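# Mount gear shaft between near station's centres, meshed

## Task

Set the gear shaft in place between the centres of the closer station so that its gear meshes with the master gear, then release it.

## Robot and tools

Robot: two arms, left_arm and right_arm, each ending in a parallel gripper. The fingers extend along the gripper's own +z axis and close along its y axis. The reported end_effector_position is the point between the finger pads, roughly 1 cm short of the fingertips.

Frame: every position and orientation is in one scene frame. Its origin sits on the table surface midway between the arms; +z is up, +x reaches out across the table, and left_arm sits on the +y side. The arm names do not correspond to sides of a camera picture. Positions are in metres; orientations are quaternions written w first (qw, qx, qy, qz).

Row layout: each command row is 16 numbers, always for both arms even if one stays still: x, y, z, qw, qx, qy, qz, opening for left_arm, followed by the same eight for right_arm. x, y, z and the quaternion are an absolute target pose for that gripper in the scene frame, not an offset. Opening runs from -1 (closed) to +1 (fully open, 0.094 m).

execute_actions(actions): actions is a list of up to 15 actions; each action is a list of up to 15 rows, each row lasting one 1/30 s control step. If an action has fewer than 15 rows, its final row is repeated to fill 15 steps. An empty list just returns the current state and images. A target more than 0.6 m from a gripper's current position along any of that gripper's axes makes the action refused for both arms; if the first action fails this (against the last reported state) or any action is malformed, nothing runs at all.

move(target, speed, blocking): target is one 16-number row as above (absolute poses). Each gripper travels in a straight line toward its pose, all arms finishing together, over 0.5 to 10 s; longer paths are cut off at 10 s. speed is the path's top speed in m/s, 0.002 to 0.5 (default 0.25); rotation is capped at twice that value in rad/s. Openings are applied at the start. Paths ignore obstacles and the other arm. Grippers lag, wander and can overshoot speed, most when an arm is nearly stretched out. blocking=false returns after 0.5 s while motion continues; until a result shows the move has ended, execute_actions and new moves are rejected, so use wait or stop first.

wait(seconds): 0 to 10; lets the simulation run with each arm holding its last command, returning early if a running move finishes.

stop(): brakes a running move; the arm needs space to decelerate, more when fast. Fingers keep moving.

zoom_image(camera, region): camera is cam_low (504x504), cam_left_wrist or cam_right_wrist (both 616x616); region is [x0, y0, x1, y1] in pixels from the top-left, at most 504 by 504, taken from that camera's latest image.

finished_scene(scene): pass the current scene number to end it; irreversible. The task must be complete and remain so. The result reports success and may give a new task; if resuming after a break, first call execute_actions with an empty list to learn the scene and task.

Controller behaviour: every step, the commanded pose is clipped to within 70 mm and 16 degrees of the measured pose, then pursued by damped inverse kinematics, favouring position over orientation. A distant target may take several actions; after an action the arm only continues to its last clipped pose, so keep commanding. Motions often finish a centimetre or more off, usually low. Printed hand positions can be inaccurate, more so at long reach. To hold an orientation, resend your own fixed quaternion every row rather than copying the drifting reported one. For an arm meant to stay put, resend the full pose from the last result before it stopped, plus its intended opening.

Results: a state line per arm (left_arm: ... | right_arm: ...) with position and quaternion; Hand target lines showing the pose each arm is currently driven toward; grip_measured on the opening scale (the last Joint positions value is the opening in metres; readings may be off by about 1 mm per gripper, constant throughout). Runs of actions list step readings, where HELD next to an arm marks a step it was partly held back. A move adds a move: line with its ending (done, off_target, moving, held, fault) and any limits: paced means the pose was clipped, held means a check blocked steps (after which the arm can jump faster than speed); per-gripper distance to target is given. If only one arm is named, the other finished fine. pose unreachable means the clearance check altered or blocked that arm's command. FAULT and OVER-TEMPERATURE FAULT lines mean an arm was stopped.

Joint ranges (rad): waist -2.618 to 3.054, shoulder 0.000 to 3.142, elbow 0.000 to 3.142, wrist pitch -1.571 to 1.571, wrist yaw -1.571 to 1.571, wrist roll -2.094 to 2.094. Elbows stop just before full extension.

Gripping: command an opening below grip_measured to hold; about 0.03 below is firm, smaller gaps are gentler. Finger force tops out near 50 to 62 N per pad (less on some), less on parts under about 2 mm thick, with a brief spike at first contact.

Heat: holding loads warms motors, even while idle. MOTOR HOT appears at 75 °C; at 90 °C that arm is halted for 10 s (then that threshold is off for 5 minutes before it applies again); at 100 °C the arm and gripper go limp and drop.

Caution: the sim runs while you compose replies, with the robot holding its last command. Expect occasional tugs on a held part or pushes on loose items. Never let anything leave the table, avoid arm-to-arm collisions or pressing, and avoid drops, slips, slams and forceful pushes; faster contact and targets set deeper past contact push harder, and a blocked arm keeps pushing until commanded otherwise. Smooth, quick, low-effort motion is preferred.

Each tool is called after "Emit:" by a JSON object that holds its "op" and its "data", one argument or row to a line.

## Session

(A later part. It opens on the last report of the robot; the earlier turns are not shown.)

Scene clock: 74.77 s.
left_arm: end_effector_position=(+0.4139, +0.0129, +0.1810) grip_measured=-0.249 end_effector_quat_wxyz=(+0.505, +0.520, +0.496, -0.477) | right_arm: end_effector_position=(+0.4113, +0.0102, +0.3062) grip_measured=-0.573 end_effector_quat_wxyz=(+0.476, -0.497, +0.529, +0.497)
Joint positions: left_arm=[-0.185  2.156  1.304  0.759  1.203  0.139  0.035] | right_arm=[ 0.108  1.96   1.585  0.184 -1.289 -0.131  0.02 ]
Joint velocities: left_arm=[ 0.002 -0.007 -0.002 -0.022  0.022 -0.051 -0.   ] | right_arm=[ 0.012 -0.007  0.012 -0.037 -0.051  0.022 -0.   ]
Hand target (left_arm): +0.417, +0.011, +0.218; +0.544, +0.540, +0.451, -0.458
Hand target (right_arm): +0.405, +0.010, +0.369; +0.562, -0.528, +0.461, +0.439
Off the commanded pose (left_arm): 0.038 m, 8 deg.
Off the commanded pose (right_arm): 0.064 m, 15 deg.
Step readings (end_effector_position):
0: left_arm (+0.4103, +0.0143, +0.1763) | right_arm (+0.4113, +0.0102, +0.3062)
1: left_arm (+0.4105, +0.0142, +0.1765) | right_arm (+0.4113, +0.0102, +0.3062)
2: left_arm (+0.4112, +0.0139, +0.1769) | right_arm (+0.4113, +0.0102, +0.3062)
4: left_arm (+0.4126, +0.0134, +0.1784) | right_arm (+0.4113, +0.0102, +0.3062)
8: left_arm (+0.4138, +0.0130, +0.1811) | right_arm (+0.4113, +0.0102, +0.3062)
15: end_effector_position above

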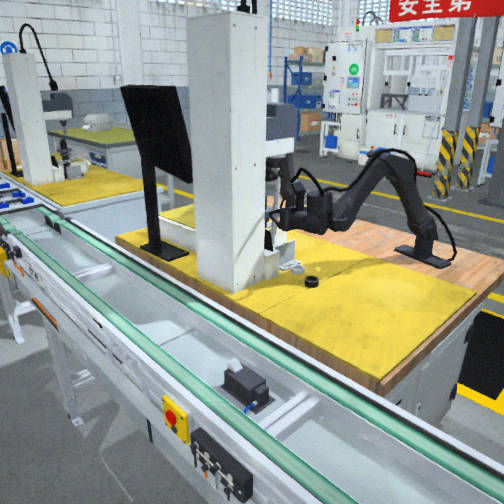

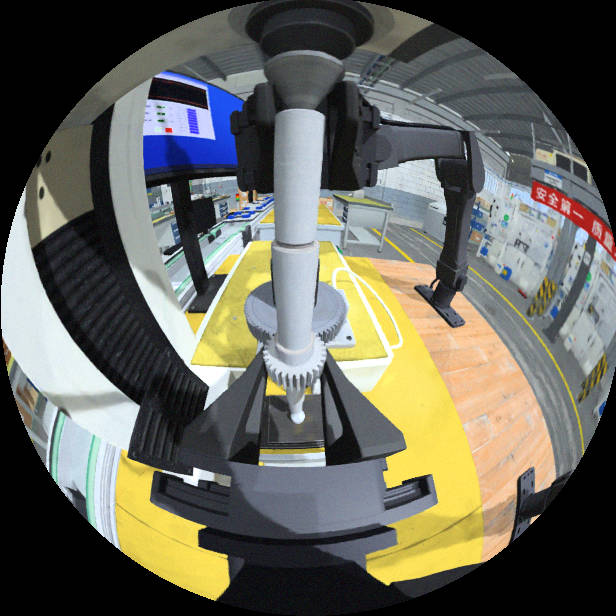

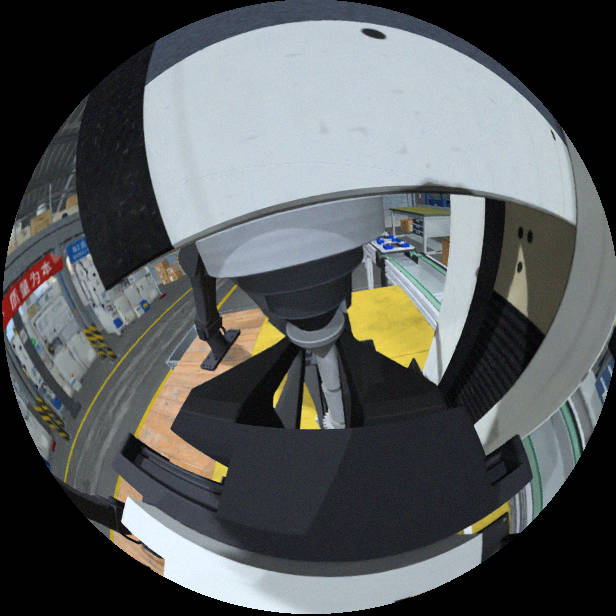

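Emit:
{"op": "execute_actions", "data": {
  "actions": [
    [[0.419,0.010,0.212,0.5445,0.5394,0.4499,-0.4587,-0.29,0.412,0.013,0.370,0.57,-0.52,0.457,0.442,-0.575]]
  ]
}}

Emit:
{"op": "zoom_image", "data": {
  "camera": "cam_left_wrist",
  "region": [250,370,340,460]
}}

Scene clock: 75.90 s.
left_arm: end_effector_position=(+0.4148, +0.0125, +0.1723) grip_measured=-0.249 end_effector_quat_wxyz=(+0.501, +0.519, +0.500, -0.479) | right_arm: end_effector_position=(+0.4114, +0.0102, +0.3062) grip_measured=-0.573 end_effector_quat_wxyz=(+0.477, -0.497, +0.529, +0.496)
Joint positions: left_arm=[-0.185  2.174  1.304  0.758  1.203  0.146  0.035] | right_arm=[ 0.108  1.96   1.585  0.184 -1.289 -0.133  0.02 ]
Joint velocities: left_arm=[ 0.012  0.002 -0.012 -0.081 -0.007 -0.081 -0.   ] | right_arm=[-0.007 -0.012 -0.012 -0.066 -0.007 -0.007 -0.001]
Hand target (left_arm): +0.417, +0.011, +0.211; +0.543, +0.541, +0.451, -0.457
Hand target (right_arm): +0.405, +0.010, +0.369; +0.562, -0.528, +0.461, +0.439
Off the commanded pose (left_arm): 0.040 m, 8 deg.
Off the commanded pose (right_arm): 0.064 m, 15 deg.
Step readings (end_effector_position):
0: left_arm (+0.4139, +0.0129, +0.1809) | right_arm (+0.4113, +0.0102, +0.3062)
1: left_arm (+0.4140, +0.0129, +0.1801) | right_arm (+0.4113, +0.0102, +0.3062)
2: left_arm (+0.4141, +0.0128, +0.1796) | right_arm (+0.4113, +0.0102, +0.3062)
4: left_arm (+0.4144, +0.0127, +0.1770) | right_arm (+0.4113, +0.0102, +0.3062)
8: left_arm (+0.4148, +0.0126, +0.1729) | right_arm (+0.4114, +0.0102, +0.3062)
15: end_effector_position above

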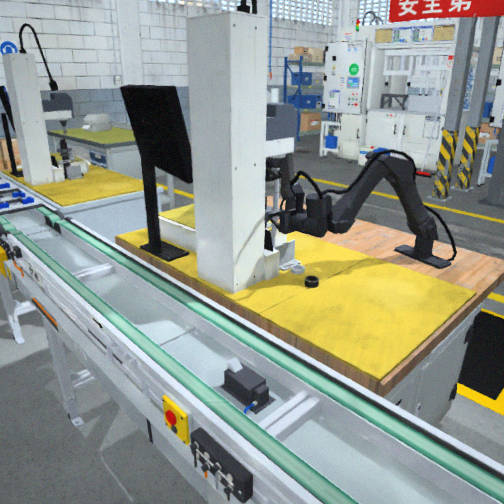

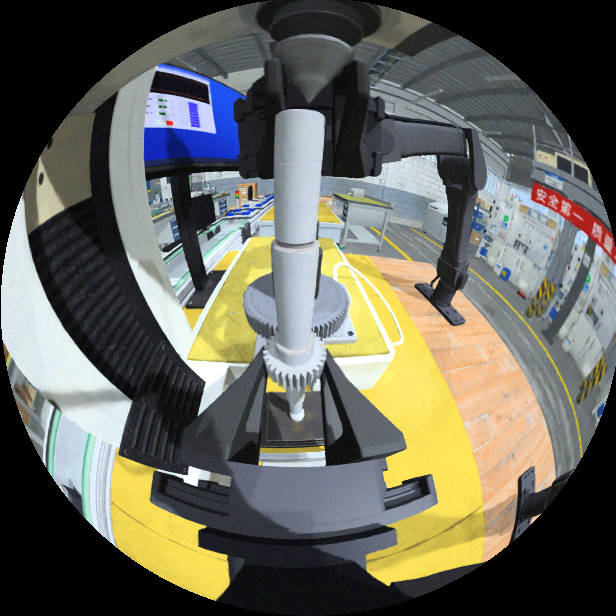

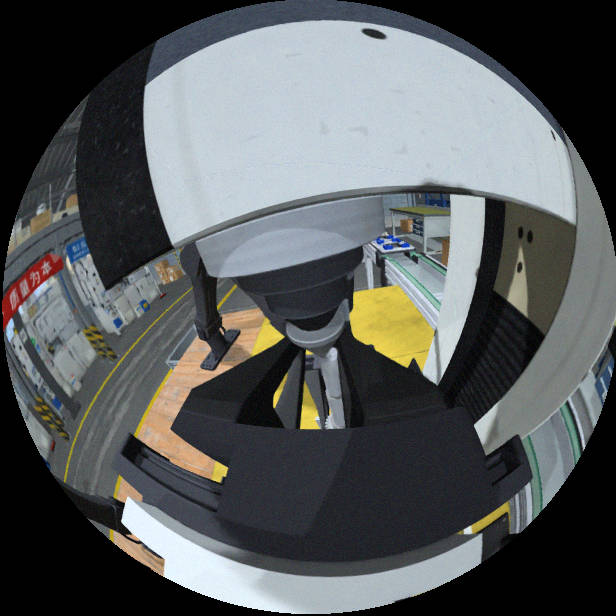

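Region (250, 370, 340, 460) of cam_left_wrist's 616x616 image, scaled by 5.600, with more detail than that image has.

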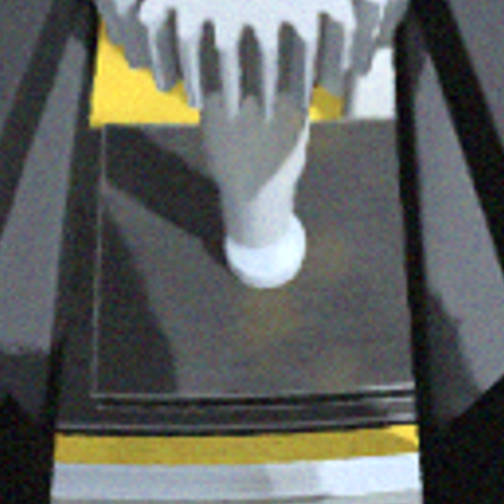

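Emit:
{"op": "execute_actions", "data": {
  "actions": [
    [[0.416,0.010,0.206,0.5445,0.5394,0.4499,-0.4587,-0.29,0.412,0.013,0.370,0.57,-0.52,0.457,0.442,-0.575]]
  ]
}}

Emit:
{"op": "zoom_image", "data": {
  "camera": "cam_left_wrist",
  "region": [250,370,340,460]
}}

Scene clock: 77.00 s.
left_arm: end_effector_position=(+0.4148, +0.0125, +0.1723) grip_measured=-0.249 end_effector_quat_wxyz=(+0.501, +0.520, +0.500, -0.478) | right_arm: end_effector_position=(+0.4114, +0.0102, +0.3062) grip_measured=-0.573 end_effector_quat_wxyz=(+0.477, -0.497, +0.529, +0.496)
Joint positions: left_arm=[-0.185  2.174  1.304  0.758  1.203  0.147  0.035] | right_arm=[ 0.108  1.96   1.585  0.184 -1.289 -0.133  0.02 ]
Joint velocities: left_arm=[-0.007 -0.012 -0.007  0.095 -0.066  0.007 -0.001] | right_arm=[-0.007 -0.002  0.002 -0.051 -0.007  0.037  0.001]
Hand target (left_arm): +0.415, +0.011, +0.205; +0.543, +0.541, +0.451, -0.457
Hand target (right_arm): +0.405, +0.010, +0.369; +0.562, -0.528, +0.461, +0.439
Off the commanded pose (left_arm): 0.034 m, 8 deg.
Off the commanded pose (right_arm): 0.064 m, 15 deg.
Step readings (end_effector_position):
0: left_arm (+0.4148, +0.0125, +0.1723) | right_arm (+0.4114, +0.0102, +0.3062)
1: left_arm (+0.4148, +0.0125, +0.1723) | right_arm (+0.4114, +0.0102, +0.3062)
2: left_arm (+0.4148, +0.0125, +0.1723) | right_arm (+0.4114, +0.0102, +0.3062)
4: left_arm (+0.4148, +0.0125, +0.1723) | right_arm (+0.4114, +0.0102, +0.3062)
8: left_arm (+0.4148, +0.0125, +0.1723) | right_arm (+0.4114, +0.0102, +0.3062)
15: end_effector_position above

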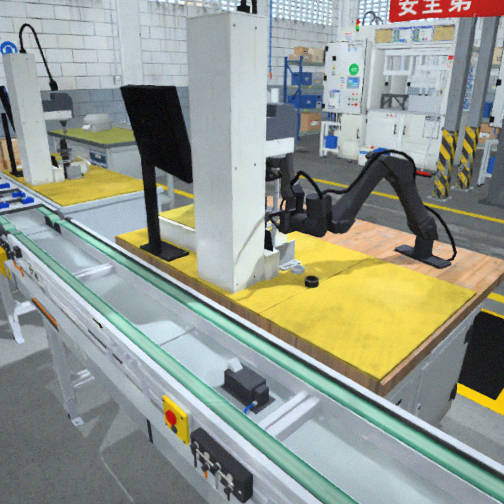

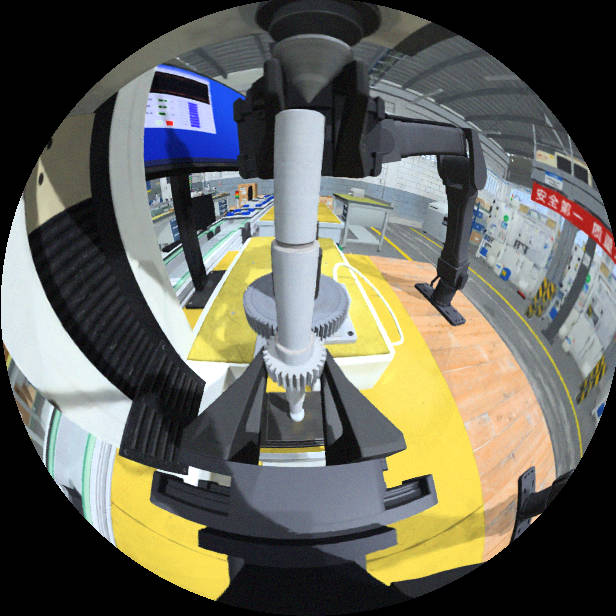

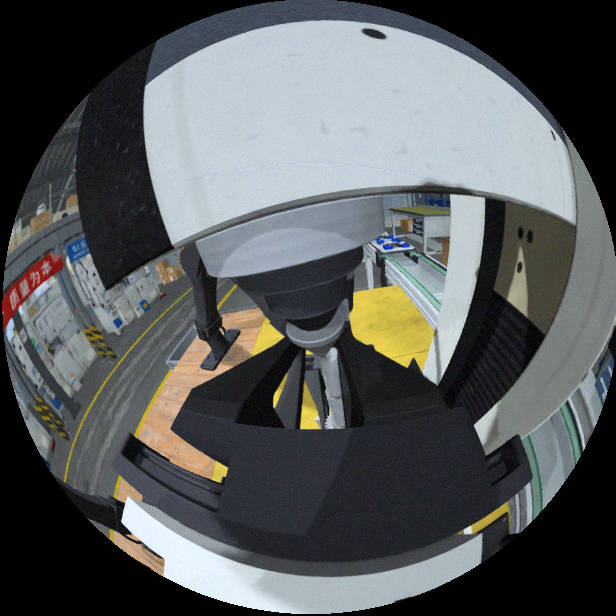

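Region (250, 370, 340, 460) of cam_left_wrist's 616x616 image, scaled by 5.600, with more detail than that image has.

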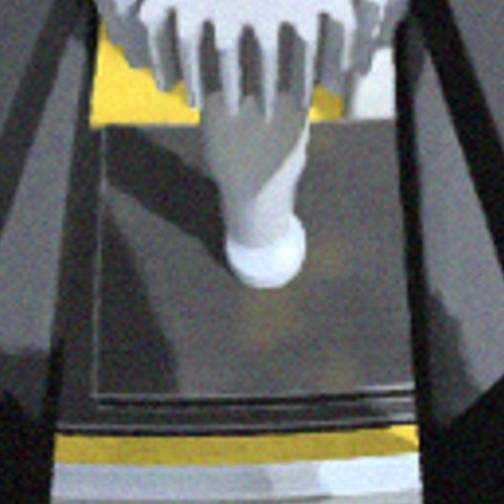

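Emit:
{"op": "execute_actions", "data": {
  "actions": [
    [[0.410,0.010,0.202,0.5445,0.5394,0.4499,-0.4587,-0.29,0.412,0.013,0.370,0.57,-0.52,0.457,0.442,-0.575]]
  ]
}}

Emit:
{"op": "zoom_image", "data": {
  "camera": "cam_left_wrist",
  "region": [250,370,340,460]
}}

Scene clock: 81.50 s.
left_arm: end_effector_position=(+0.4123, +0.0136, +0.1691) grip_measured=-0.249 end_effector_quat_wxyz=(+0.504, +0.521, +0.497, -0.476) | right_arm: end_effector_position=(+0.4114, +0.0102, +0.3062) grip_measured=-0.573 end_effector_quat_wxyz=(+0.477, -0.497, +0.529, +0.496)
Joint positions: left_arm=[-0.185  2.174  1.284  0.783  1.203  0.151  0.035] | right_arm=[ 0.108  1.96   1.585  0.184 -1.289 -0.133  0.02 ]
Joint velocities: left_arm=[ 0.007 -0.002  0.002  0.022  0.037  0.022  0.001] | right_arm=[-0.012 -0.002 -0.002 -0.022  0.037  0.007 -0.001]
Hand target (left_arm): +0.409, +0.010, +0.201; +0.542, +0.541, +0.451, -0.458
Hand target (right_arm): +0.405, +0.010, +0.369; +0.562, -0.528, +0.461, +0.439
Off the commanded pose (left_arm): 0.033 m, 8 deg.
Off the commanded pose (right_arm): 0.064 m, 15 deg.
Step readings (end_effector_position):
0: left_arm (+0.4148, +0.0125, +0.1723) | right_arm (+0.4114, +0.0102, +0.3062)
1: left_arm (+0.4146, +0.0127, +0.1718) | right_arm (+0.4114, +0.0102, +0.3062)
2: left_arm (+0.4141, +0.0129, +0.1711) | right_arm (+0.4114, +0.0102, +0.3062)
4: left_arm (+0.4130, +0.0133, +0.1691) | right_arm (+0.4114, +0.0102, +0.3062)
8: left_arm (+0.4125, +0.0135, +0.1690) | right_arm (+0.4114, +0.0102, +0.3062)
15: end_effector_position above

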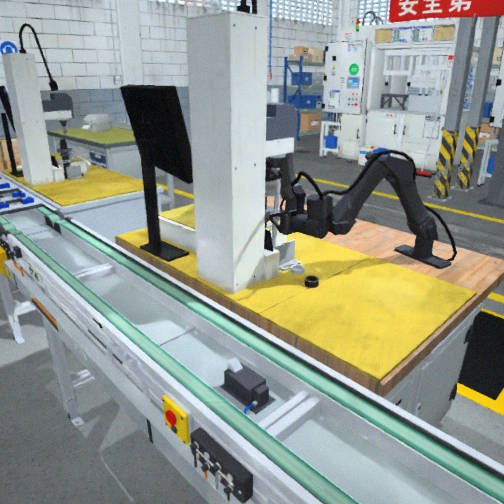

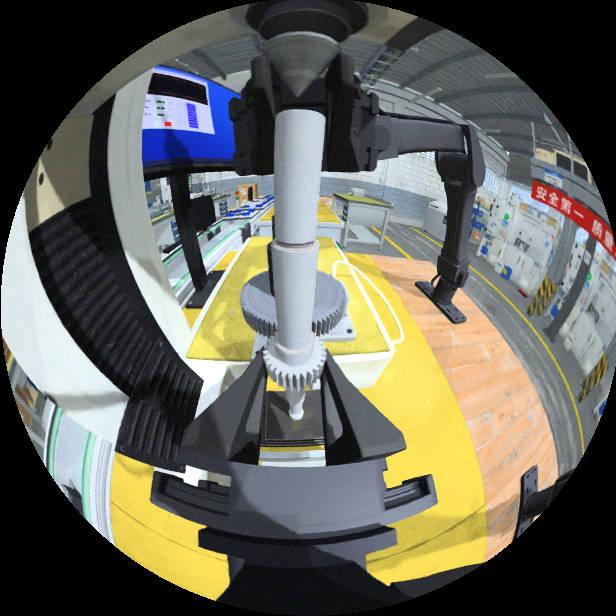

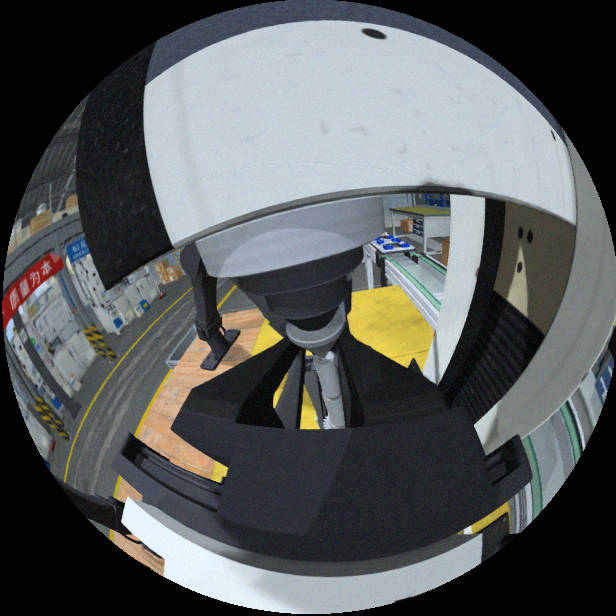

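Region (250, 370, 340, 460) of cam_left_wrist's 616x616 image, scaled by 5.600, with more detail than that image has.

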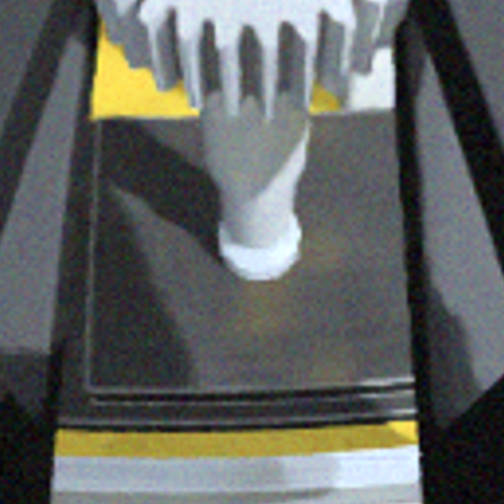

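Emit:
{"op": "zoom_image", "data": {
  "camera": "cam_right_wrist",
  "region": [285,320,365,420]
}}

Emit:
{"op": "zoom_image", "data": {
  "camera": "cam_low",
  "region": [255,150,305,260]
}}

Region (285, 320, 365, 420) of cam_right_wrist's 616x616 image, scaled by 5.040, with more detail than that image has; it fills the left 403 columns of this view, and the rest is white.

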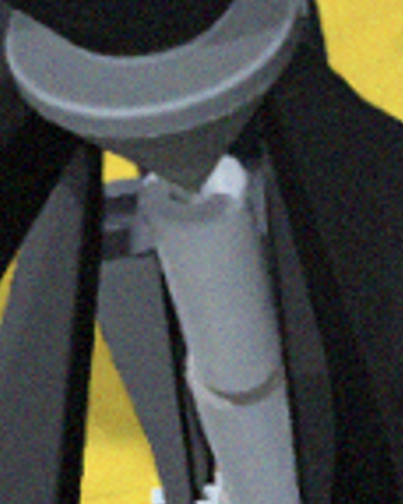

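Region (255, 150, 305, 260) of cam_low's 504x504 image, scaled by 4.582, with more detail than that image has; it fills the left 229 columns of this view, and the rest is white.

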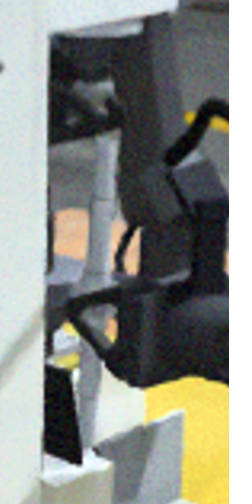

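Emit:
{"op": "execute_actions", "data": {
  "actions": [
    [[0.410,0.006,0.200,0.5387,0.5454,0.4549,-0.4538,-0.29,0.412,0.013,0.370,0.57,-0.52,0.457,0.442,-0.575]],
    [[0.410,0.002,0.199,0.5327,0.5513,0.4599,-0.4489,-0.29,0.412,0.013,0.370,0.57,-0.52,0.457,0.442,-0.575]]
  ]
}}

Emit:
{"op": "zoom_image", "data": {
  "camera": "cam_right_wrist",
  "region": [285,320,365,420]
}}

Emit:
{"op": "zoom_image", "data": {
  "camera": "cam_left_wrist",
  "region": [235,270,365,460]
}}

Scene clock: 84.00 s.
left_arm: end_effector_position=(+0.4086, +0.0112, +0.1679) grip_measured=-0.249 end_effector_quat_wxyz=(+0.506, +0.536, +0.490, -0.466) | right_arm: end_effector_position=(+0.4114, +0.0102, +0.3062) grip_measured=-0.573 end_effector_quat_wxyz=(+0.477, -0.497, +0.529, +0.496)
Joint positions: left_arm=[-0.192  2.16   1.284  0.724  1.201  0.227  0.035] | right_arm=[ 0.108  1.96   1.585  0.184 -1.289 -0.133  0.02 ]
Joint velocities: left_arm=[ 0.002 -0.027 -0.027  0.007 -0.037 -0.022  0.   ] | right_arm=[-0.007 -0.007 -0.002 -0.095  0.007 -0.11   0.   ]
Hand target (left_arm): +0.409, +0.003, +0.199; +0.533, +0.551, +0.460, -0.449
Hand target (right_arm): +0.405, +0.010, +0.369; +0.562, -0.528, +0.461, +0.439
Off the commanded pose (left_arm): 0.032 m, 5 deg.
Off the commanded pose (right_arm): 0.064 m, 15 deg.
Step readings (end_effector_position; steps 1 to 15: 1st action; 16 to 30: 2nd action):
0: left_arm (+0.4123, +0.0136, +0.1692) | right_arm (+0.4114, +0.0102, +0.3062)
1: left_arm (+0.4122, +0.0134, +0.1689) | right_arm (+0.4114, +0.0102, +0.3062)
2: left_arm (+0.4121, +0.0133, +0.1687) | right_arm (+0.4114, +0.0102, +0.3062)
4: left_arm (+0.4113, +0.0123, +0.1686) | right_arm (+0.4114, +0.0102, +0.3062)
8: left_arm (+0.4104, +0.0112, +0.1686) | right_arm (+0.4114, +0.0102, +0.3062)
15: left_arm (+0.4103, +0.0112, +0.1685) | right_arm (+0.4114, +0.0102, +0.3062)
16: left_arm (+0.4100, +0.0109, +0.1680) | right_arm (+0.4114, +0.0102, +0.3062)
17: left_arm (+0.4097, +0.0111, +0.1683) | right_arm (+0.4114, +0.0102, +0.3062)
19: left_arm (+0.4094, +0.0110, +0.1680) | right_arm (+0.4114, +0.0102, +0.3062)
23: left_arm (+0.4089, +0.0111, +0.1680) | right_arm (+0.4114, +0.0102, +0.3062)
30: end_effector_position above

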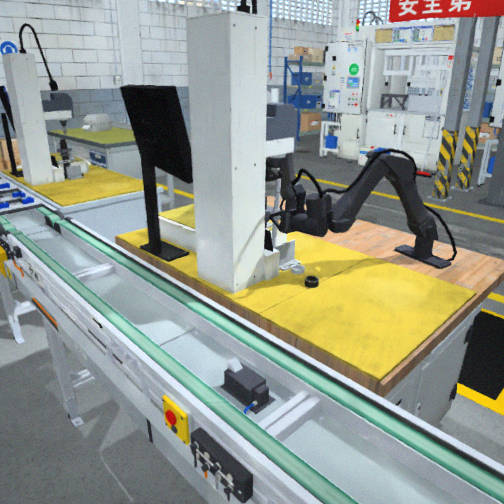

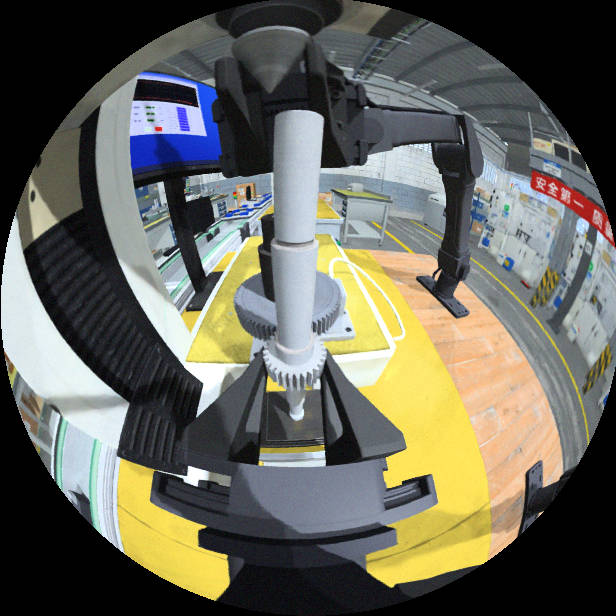

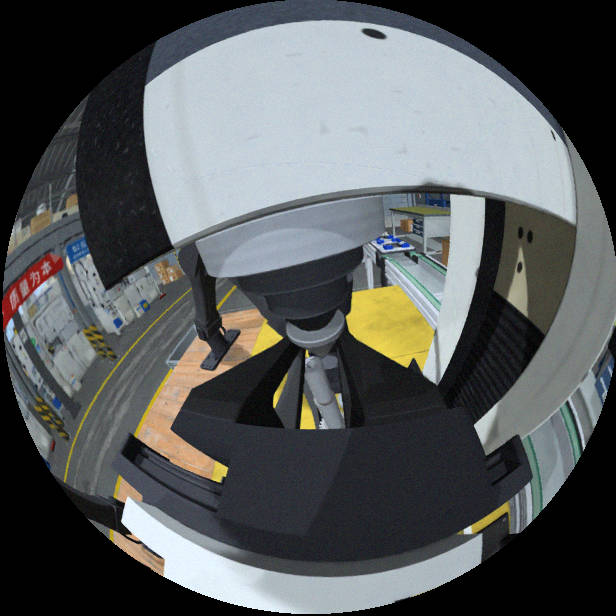

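Region (285, 320, 365, 420) of cam_right_wrist's 616x616 image, scaled by 5.040, with more detail than that image has; it fills the left 403 columns of this view, and the rest is white.

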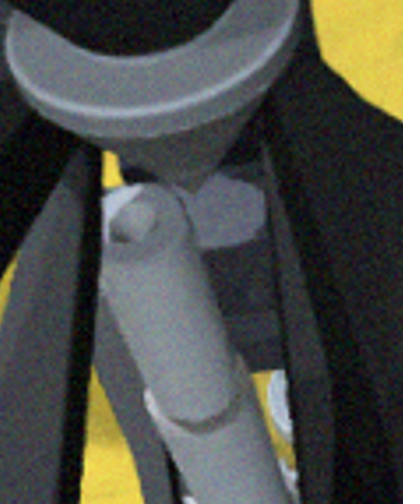

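Region (235, 270, 365, 460) of cam_left_wrist's 616x616 image, scaled by 2.653, with more detail than that image has; it fills the left 345 columns of this view, and the rest is white.

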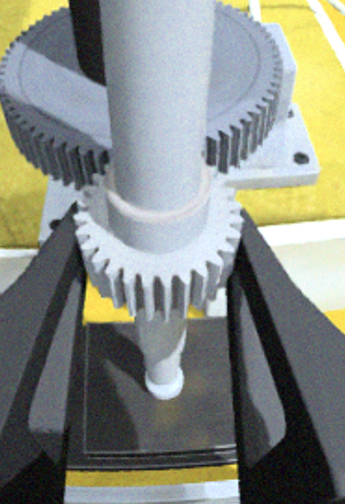

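Emit:
{"op": "execute_actions", "data": {
  "actions": [
    [[0.416,0.002,0.195,0.5247,0.5435,0.4692,-0.4585,-0.29,0.412,0.013,0.370,0.57,-0.52,0.457,0.442,-0.575]]
  ]
}}

Emit:
{"op": "zoom_image", "data": {
  "camera": "cam_right_wrist",
  "region": [285,320,365,420]
}}

Emit:
{"op": "zoom_image", "data": {
  "camera": "cam_left_wrist",
  "region": [235,270,365,400]
}}

Scene clock: 85.50 s.
left_arm: end_effector_position=(+0.4110, +0.0106, +0.1685) grip_measured=-0.249 end_effector_quat_wxyz=(+0.498, +0.531, +0.498, -0.471) | right_arm: end_effector_position=(+0.4114, +0.0102, +0.3062) grip_measured=-0.573 end_effector_quat_wxyz=(+0.477, -0.497, +0.529, +0.496)
Joint positions: left_arm=[-0.191  2.163  1.303  0.692  1.202  0.218  0.035] | right_arm=[ 0.108  1.96   1.585  0.184 -1.289 -0.133  0.02 ]
Joint velocities: left_arm=[-0.002 -0.002  0.007 -0.007  0.022  0.007 -0.001] | right_arm=[-0.007  0.002  0.007 -0.037  0.022 -0.051 -0.001]
Hand target (left_arm): +0.415, +0.003, +0.195; +0.524, +0.543, +0.469, -0.458
Hand target (right_arm): +0.405, +0.010, +0.369; +0.562, -0.528, +0.461, +0.439
Off the commanded pose (left_arm): 0.028 m, 5 deg.
Off the commanded pose (right_arm): 0.064 m, 15 deg.
Step readings (end_effector_position):
0: left_arm (+0.4084, +0.0111, +0.1679) | right_arm (+0.4114, +0.0102, +0.3062)
1: left_arm (+0.4086, +0.0109, +0.1687) | right_arm (+0.4114, +0.0102, +0.3062)
2: left_arm (+0.4091, +0.0106, +0.1688) | right_arm (+0.4114, +0.0102, +0.3062)
4: left_arm (+0.4102, +0.0106, +0.1686) | right_arm (+0.4114, +0.0102, +0.3062)
8: left_arm (+0.4108, +0.0105, +0.1686) | right_arm (+0.4114, +0.0102, +0.3062)
15: end_effector_position above

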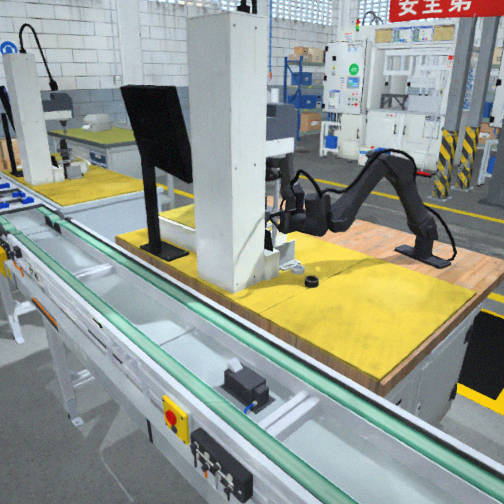

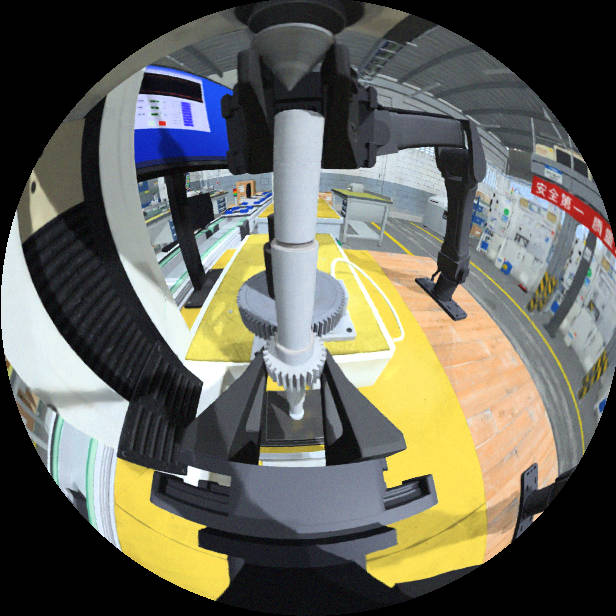

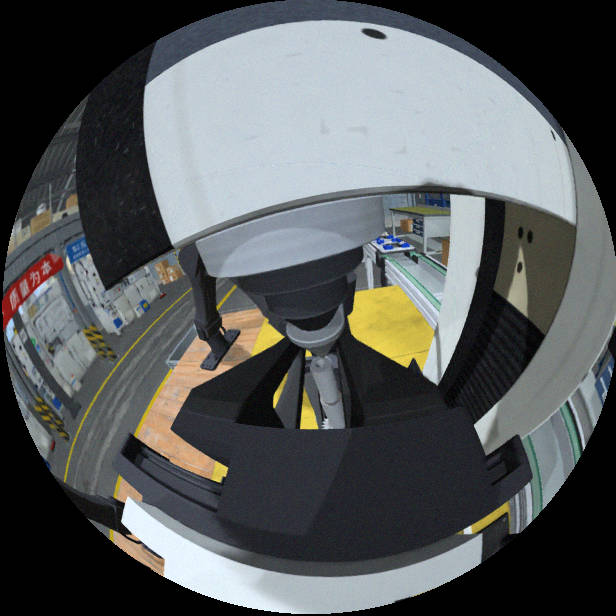

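Region (285, 320, 365, 420) of cam_right_wrist's 616x616 image, scaled by 5.040, with more detail than that image has; it fills the left 403 columns of this view, and the rest is white.

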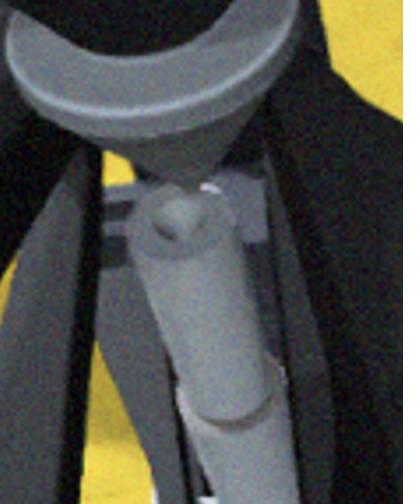

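Region (235, 270, 365, 400) of cam_left_wrist's 616x616 image, scaled by 3.877, with more detail than that image has.

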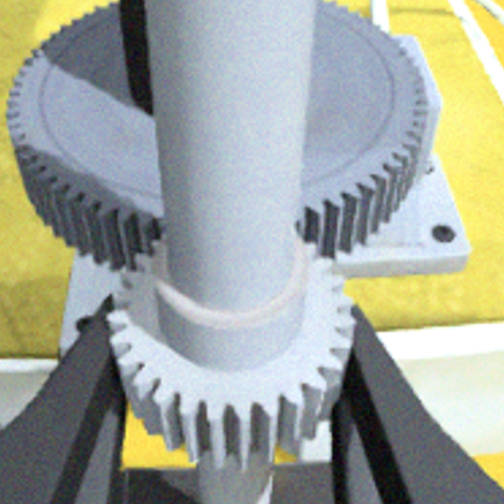

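Emit:
{"op": "execute_actions", "data": {
  "actions": [
    [[0.418,-0.003,0.195,0.5176,0.5456,0.4759,-0.4572,-0.29,0.412,0.013,0.370,0.57,-0.52,0.457,0.442,-0.575]],
    [[0.418,-0.003,0.195,0.5054,0.5579,0.4614,-0.4706,-0.29,0.412,0.013,0.370,0.57,-0.52,0.457,0.442,-0.575]]
  ]
}}

Emit:
{"op": "zoom_image", "data": {
  "camera": "cam_right_wrist",
  "region": [285,320,365,420]
}}

Emit:
{"op": "zoom_image", "data": {
  "camera": "cam_left_wrist",
  "region": [235,270,365,400]
}}

Scene clock: 88.17 s.
left_arm: end_effector_position=(+0.4142, +0.0083, +0.1691) grip_measured=-0.249 end_effector_quat_wxyz=(+0.476, +0.540, +0.495, -0.487) | right_arm: end_effector_position=(+0.4114, +0.0102, +0.3062) grip_measured=-0.573 end_effector_quat_wxyz=(+0.477, -0.497, +0.529, +0.496)
Joint positions: left_arm=[-0.187  2.189  1.382  0.575  1.253  0.254  0.035] | right_arm=[ 0.108  1.96   1.585  0.184 -1.289 -0.133  0.02 ]
Joint velocities: left_arm=[ 0.002 -0.002 -0.012 -0.066  0.007 -0.007  0.001] | right_arm=[-0.022 -0.017 -0.007  0.022 -0.051 -0.022  0.   ]
Hand target (left_arm): +0.417, -0.002, +0.195; +0.505, +0.557, +0.461, -0.471
Hand target (right_arm): +0.405, +0.010, +0.369; +0.562, -0.528, +0.461, +0.439
Off the commanded pose (left_arm): 0.029 m, 6 deg.
Off the commanded pose (right_arm): 0.064 m, 15 deg.
Step readings (end_effector_position; steps 1 to 15: 1st action; 16 to 30: 2nd action):
0: left_arm (+0.4111, +0.0106, +0.1686) | right_arm (+0.4114, +0.0102, +0.3062)
1: left_arm (+0.4114, +0.0104, +0.1688) | right_arm (+0.4114, +0.0102, +0.3062)
2: left_arm (+0.4122, +0.0102, +0.1689) | right_arm (+0.4114, +0.0102, +0.3062)
4: left_arm (+0.4132, +0.0099, +0.1688) | right_arm (+0.4114, +0.0102, +0.3062)
8: left_arm (+0.4138, +0.0097, +0.1687) | right_arm (+0.4114, +0.0102, +0.3062)
15: left_arm (+0.4137, +0.0096, +0.1686) | right_arm (+0.4114, +0.0102, +0.3062)
16: left_arm (+0.4137, +0.0093, +0.1689) | right_arm (+0.4114, +0.0102, +0.3062)
17: left_arm (+0.4141, +0.0089, +0.1690) | right_arm (+0.4114, +0.0102, +0.3062)
19: left_arm (+0.4144, +0.0082, +0.1692) | right_arm (+0.4114, +0.0102, +0.3062)
23: left_arm (+0.4142, +0.0083, +0.1692) | right_arm (+0.4114, +0.0102, +0.3062)
30: end_effector_position above

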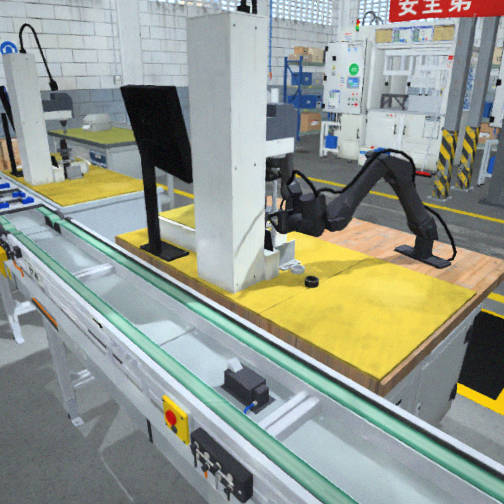

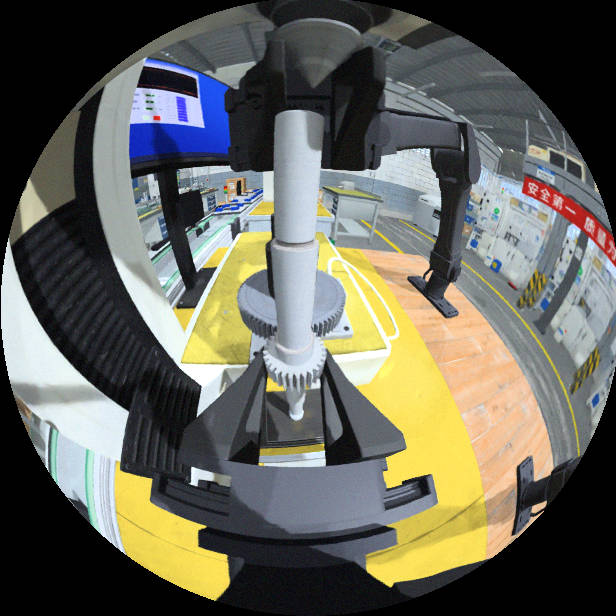

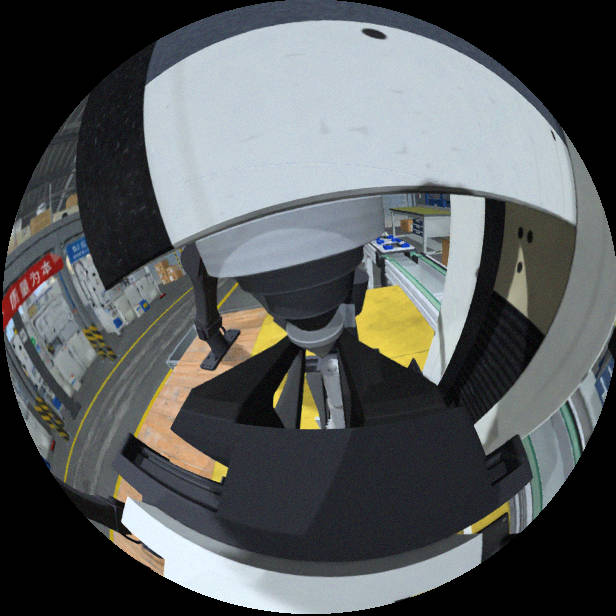

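Region (285, 320, 365, 420) of cam_right_wrist's 616x616 image, scaled by 5.040, with more detail than that image has; it fills the left 403 columns of this view, and the rest is white.

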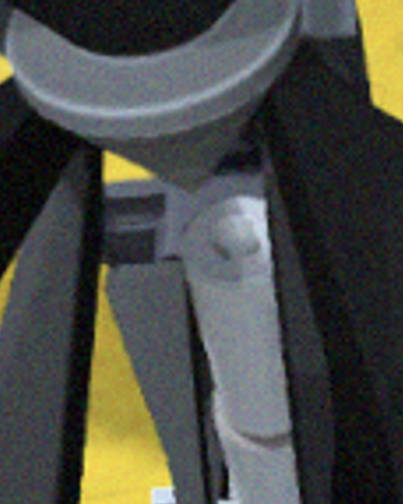

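Region (235, 270, 365, 400) of cam_left_wrist's 616x616 image, scaled by 3.877, with more detail than that image has.

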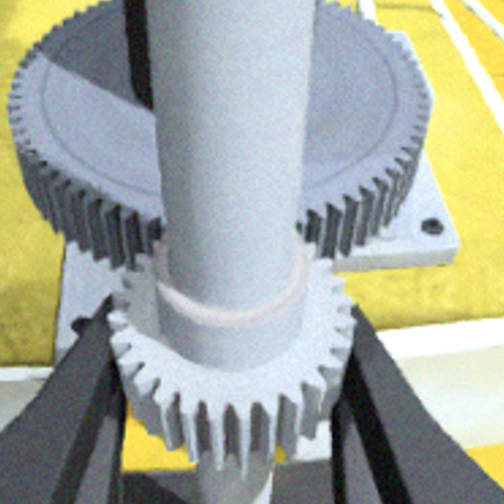

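Emit:
{"op": "zoom_image", "data": {
  "camera": "cam_low",
  "region": [260,150,320,230]
}}

Emit:
{"op": "zoom_image", "data": {
  "camera": "cam_right_wrist",
  "region": [300,270,400,370]
}}

Region (260, 150, 320, 230) of cam_low's 504x504 image, scaled by 6.300, with more detail than that image has; it fills the left 378 columns of this view, and the rest is white.

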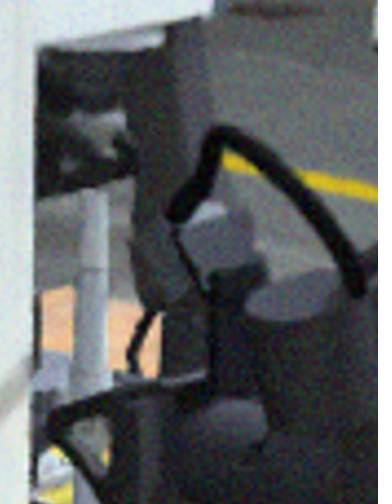

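Region (300, 270, 400, 370) of cam_right_wrist's 616x616 image, scaled by 5.040, with more detail than that image has.

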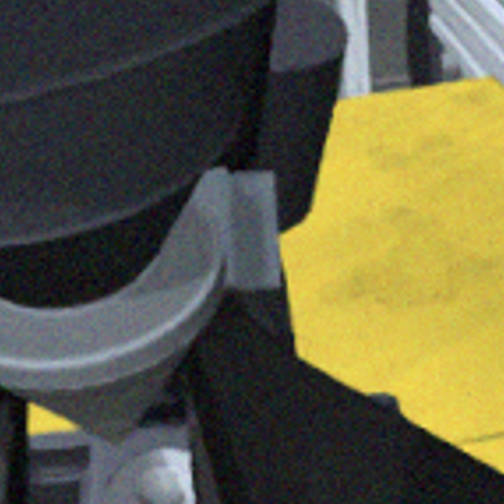

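Emit:
{"op": "execute_actions", "data": {
  "actions": [
    [[0.412,-0.006,0.195,0.5078,0.5603,0.4588,-0.4677,-0.29,0.412,0.013,0.370,0.57,-0.52,0.457,0.442,-0.575]]
  ]
}}

Emit:
{"op": "zoom_image", "data": {
  "camera": "cam_right_wrist",
  "region": [285,320,365,420]
}}

Scene clock: 90.13 s.
left_arm: end_effector_position=(+0.4141, +0.0083, +0.1690) grip_measured=-0.249 end_effector_quat_wxyz=(+0.476, +0.540, +0.494, -0.487) | right_arm: end_effector_position=(+0.4114, +0.0102, +0.3062) grip_measured=-0.573 end_effector_quat_wxyz=(+0.477, -0.497, +0.529, +0.496)
Joint positions: left_arm=[-0.187  2.189  1.382  0.573  1.254  0.257  0.035] | right_arm=[ 0.108  1.96   1.585  0.184 -1.289 -0.133  0.02 ]
Joint velocities: left_arm=[-0.002 -0.002 -0.007  0.022 -0.022 -0.007 -0.   ] | right_arm=[ 0.002  0.007  0.007  0.007  0.022  0.051 -0.   ]
Hand target (left_arm): +0.411, -0.005, +0.195; +0.507, +0.560, +0.459, -0.468
Hand target (right_arm): +0.405, +0.010, +0.369; +0.562, -0.528, +0.461, +0.439
Off the commanded pose (left_arm): 0.030 m, 6 deg.
Off the commanded pose (right_arm): 0.064 m, 15 deg.
Step readings (end_effector_position):
0: left_arm (+0.4141, +0.0083, +0.1690) | right_arm (+0.4114, +0.0102, +0.3062)
1: left_arm (+0.4141, +0.0083, +0.1690) | right_arm (+0.4114, +0.0102, +0.3062)
2: left_arm (+0.4141, +0.0083, +0.1690) | right_arm (+0.4114, +0.0102, +0.3062)
4: left_arm (+0.4141, +0.0083, +0.1690) | right_arm (+0.4114, +0.0102, +0.3062)
8: left_arm (+0.4141, +0.0083, +0.1690) | right_arm (+0.4114, +0.0102, +0.3062)
15: end_effector_position above

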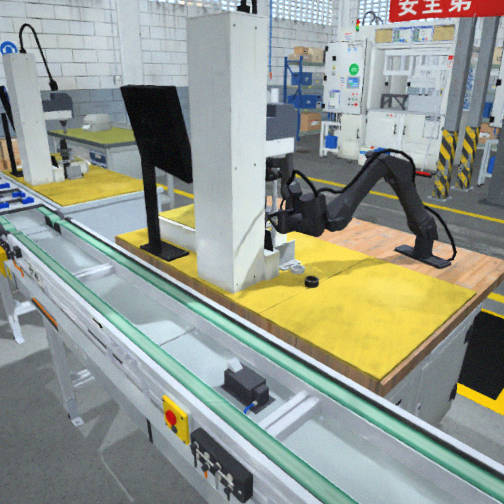

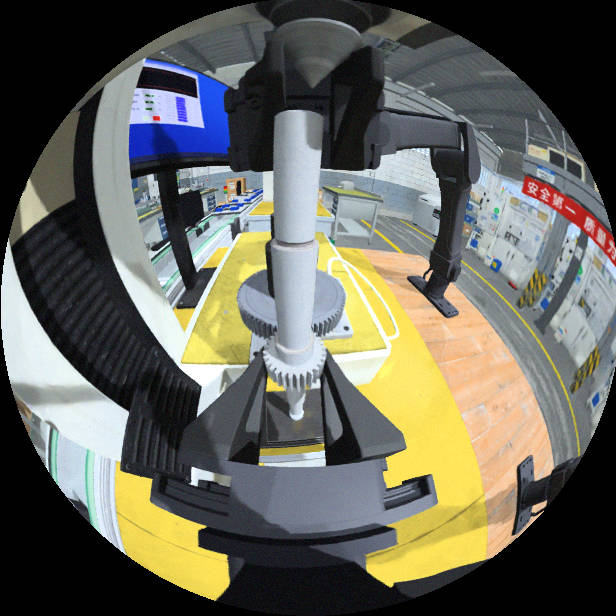

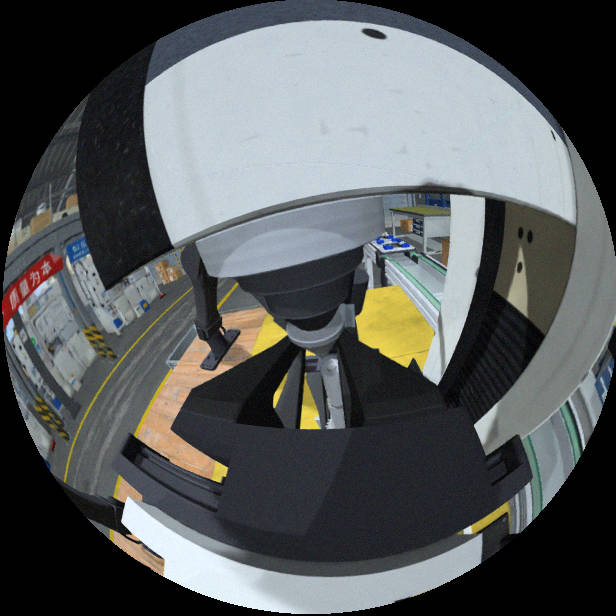

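Region (285, 320, 365, 420) of cam_right_wrist's 616x616 image, scaled by 5.040, with more detail than that image has; it fills the left 403 columns of this view, and the rest is white.

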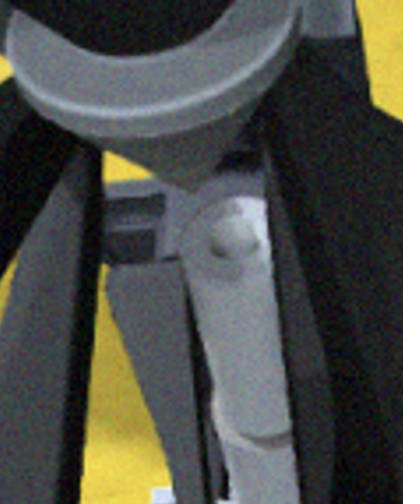

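Emit:
{"op": "execute_actions", "data": {
  "actions": [
    [[0.410,-0.011,0.195,0.5078,0.5603,0.4588,-0.4677,-0.29,0.412,0.013,0.370,0.57,-0.52,0.457,0.442,-0.575]]
  ]
}}

Emit:
{"op": "zoom_image", "data": {
  "camera": "cam_right_wrist",
  "region": [285,320,365,420]
}}

Scene clock: 91.27 s.
left_arm: end_effector_position=(+0.4141, +0.0083, +0.1690) grip_measured=-0.249 end_effector_quat_wxyz=(+0.476, +0.540, +0.494, -0.487) | right_arm: end_effector_position=(+0.4114, +0.0102, +0.3062) grip_measured=-0.573 end_effector_quat_wxyz=(+0.477, -0.497, +0.529, +0.496)
Joint positions: left_arm=[-0.187  2.189  1.382  0.573  1.254  0.257  0.035] | right_arm=[ 0.108  1.96   1.585  0.184 -1.289 -0.133  0.02 ]
Joint velocities: left_arm=[-0.007 -0.002 -0.007 -0.081  0.037 -0.037 -0.001] | right_arm=[-0.002  0.007  0.007 -0.095  0.051  0.037 -0.   ]
Hand target (left_arm): +0.409, -0.010, +0.195; +0.507, +0.560, +0.458, -0.468
Hand target (right_arm): +0.405, +0.010, +0.369; +0.562, -0.528, +0.461, +0.439
Off the commanded pose (left_arm): 0.033 m, 6 deg.
Off the commanded pose (right_arm): 0.064 m, 15 deg.
Step readings (end_effector_position):
0: left_arm (+0.4141, +0.0083, +0.1690) | right_arm (+0.4114, +0.0102, +0.3062)
1: left_arm (+0.4141, +0.0083, +0.1690) | right_arm (+0.4114, +0.0102, +0.3062)
2: left_arm (+0.4141, +0.0083, +0.1690) | right_arm (+0.4114, +0.0102, +0.3062)
4: left_arm (+0.4141, +0.0083, +0.1690) | right_arm (+0.4114, +0.0102, +0.3062)
8: left_arm (+0.4141, +0.0083, +0.1690) | right_arm (+0.4114, +0.0102, +0.3062)
15: end_effector_position above

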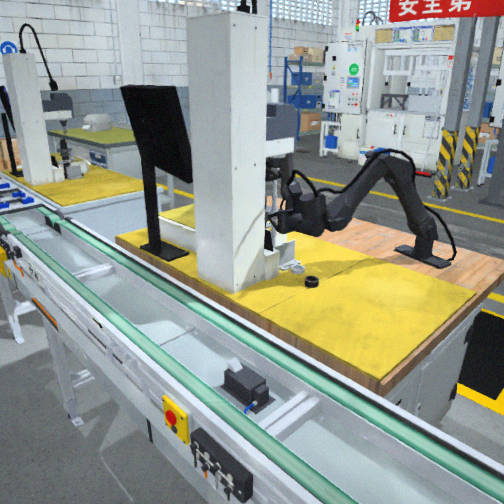

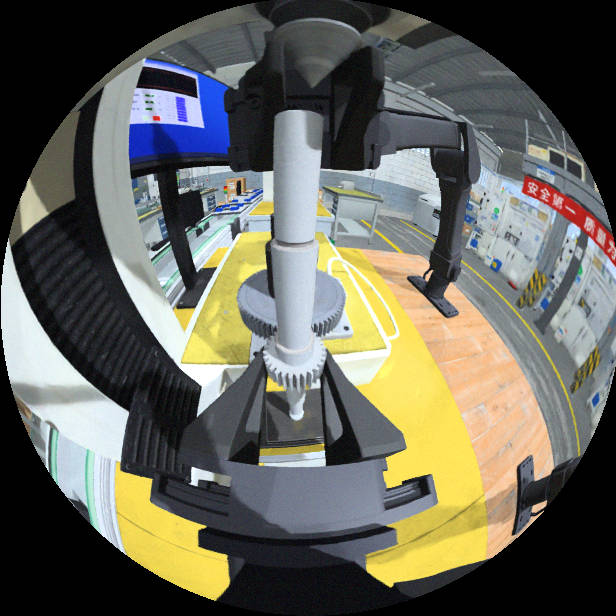

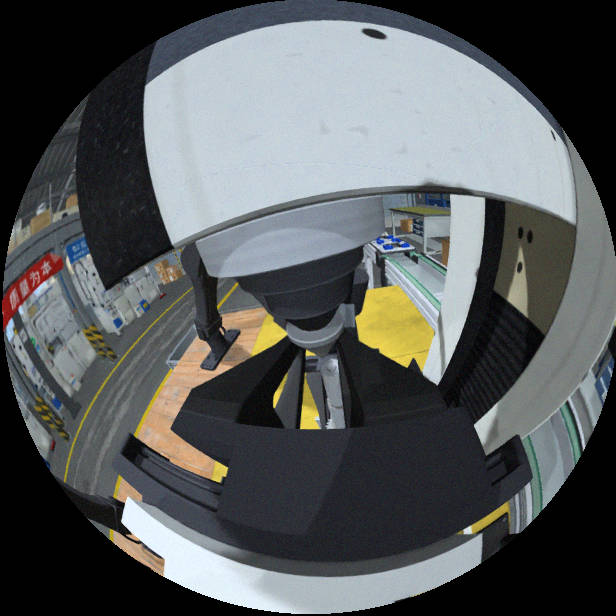

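Region (285, 320, 365, 420) of cam_right_wrist's 616x616 image, scaled by 5.040, with more detail than that image has; it fills the left 403 columns of this view, and the rest is white.

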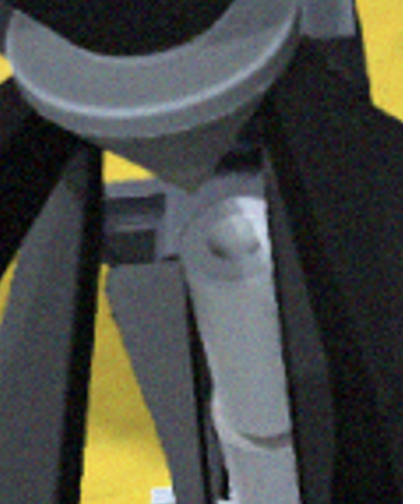

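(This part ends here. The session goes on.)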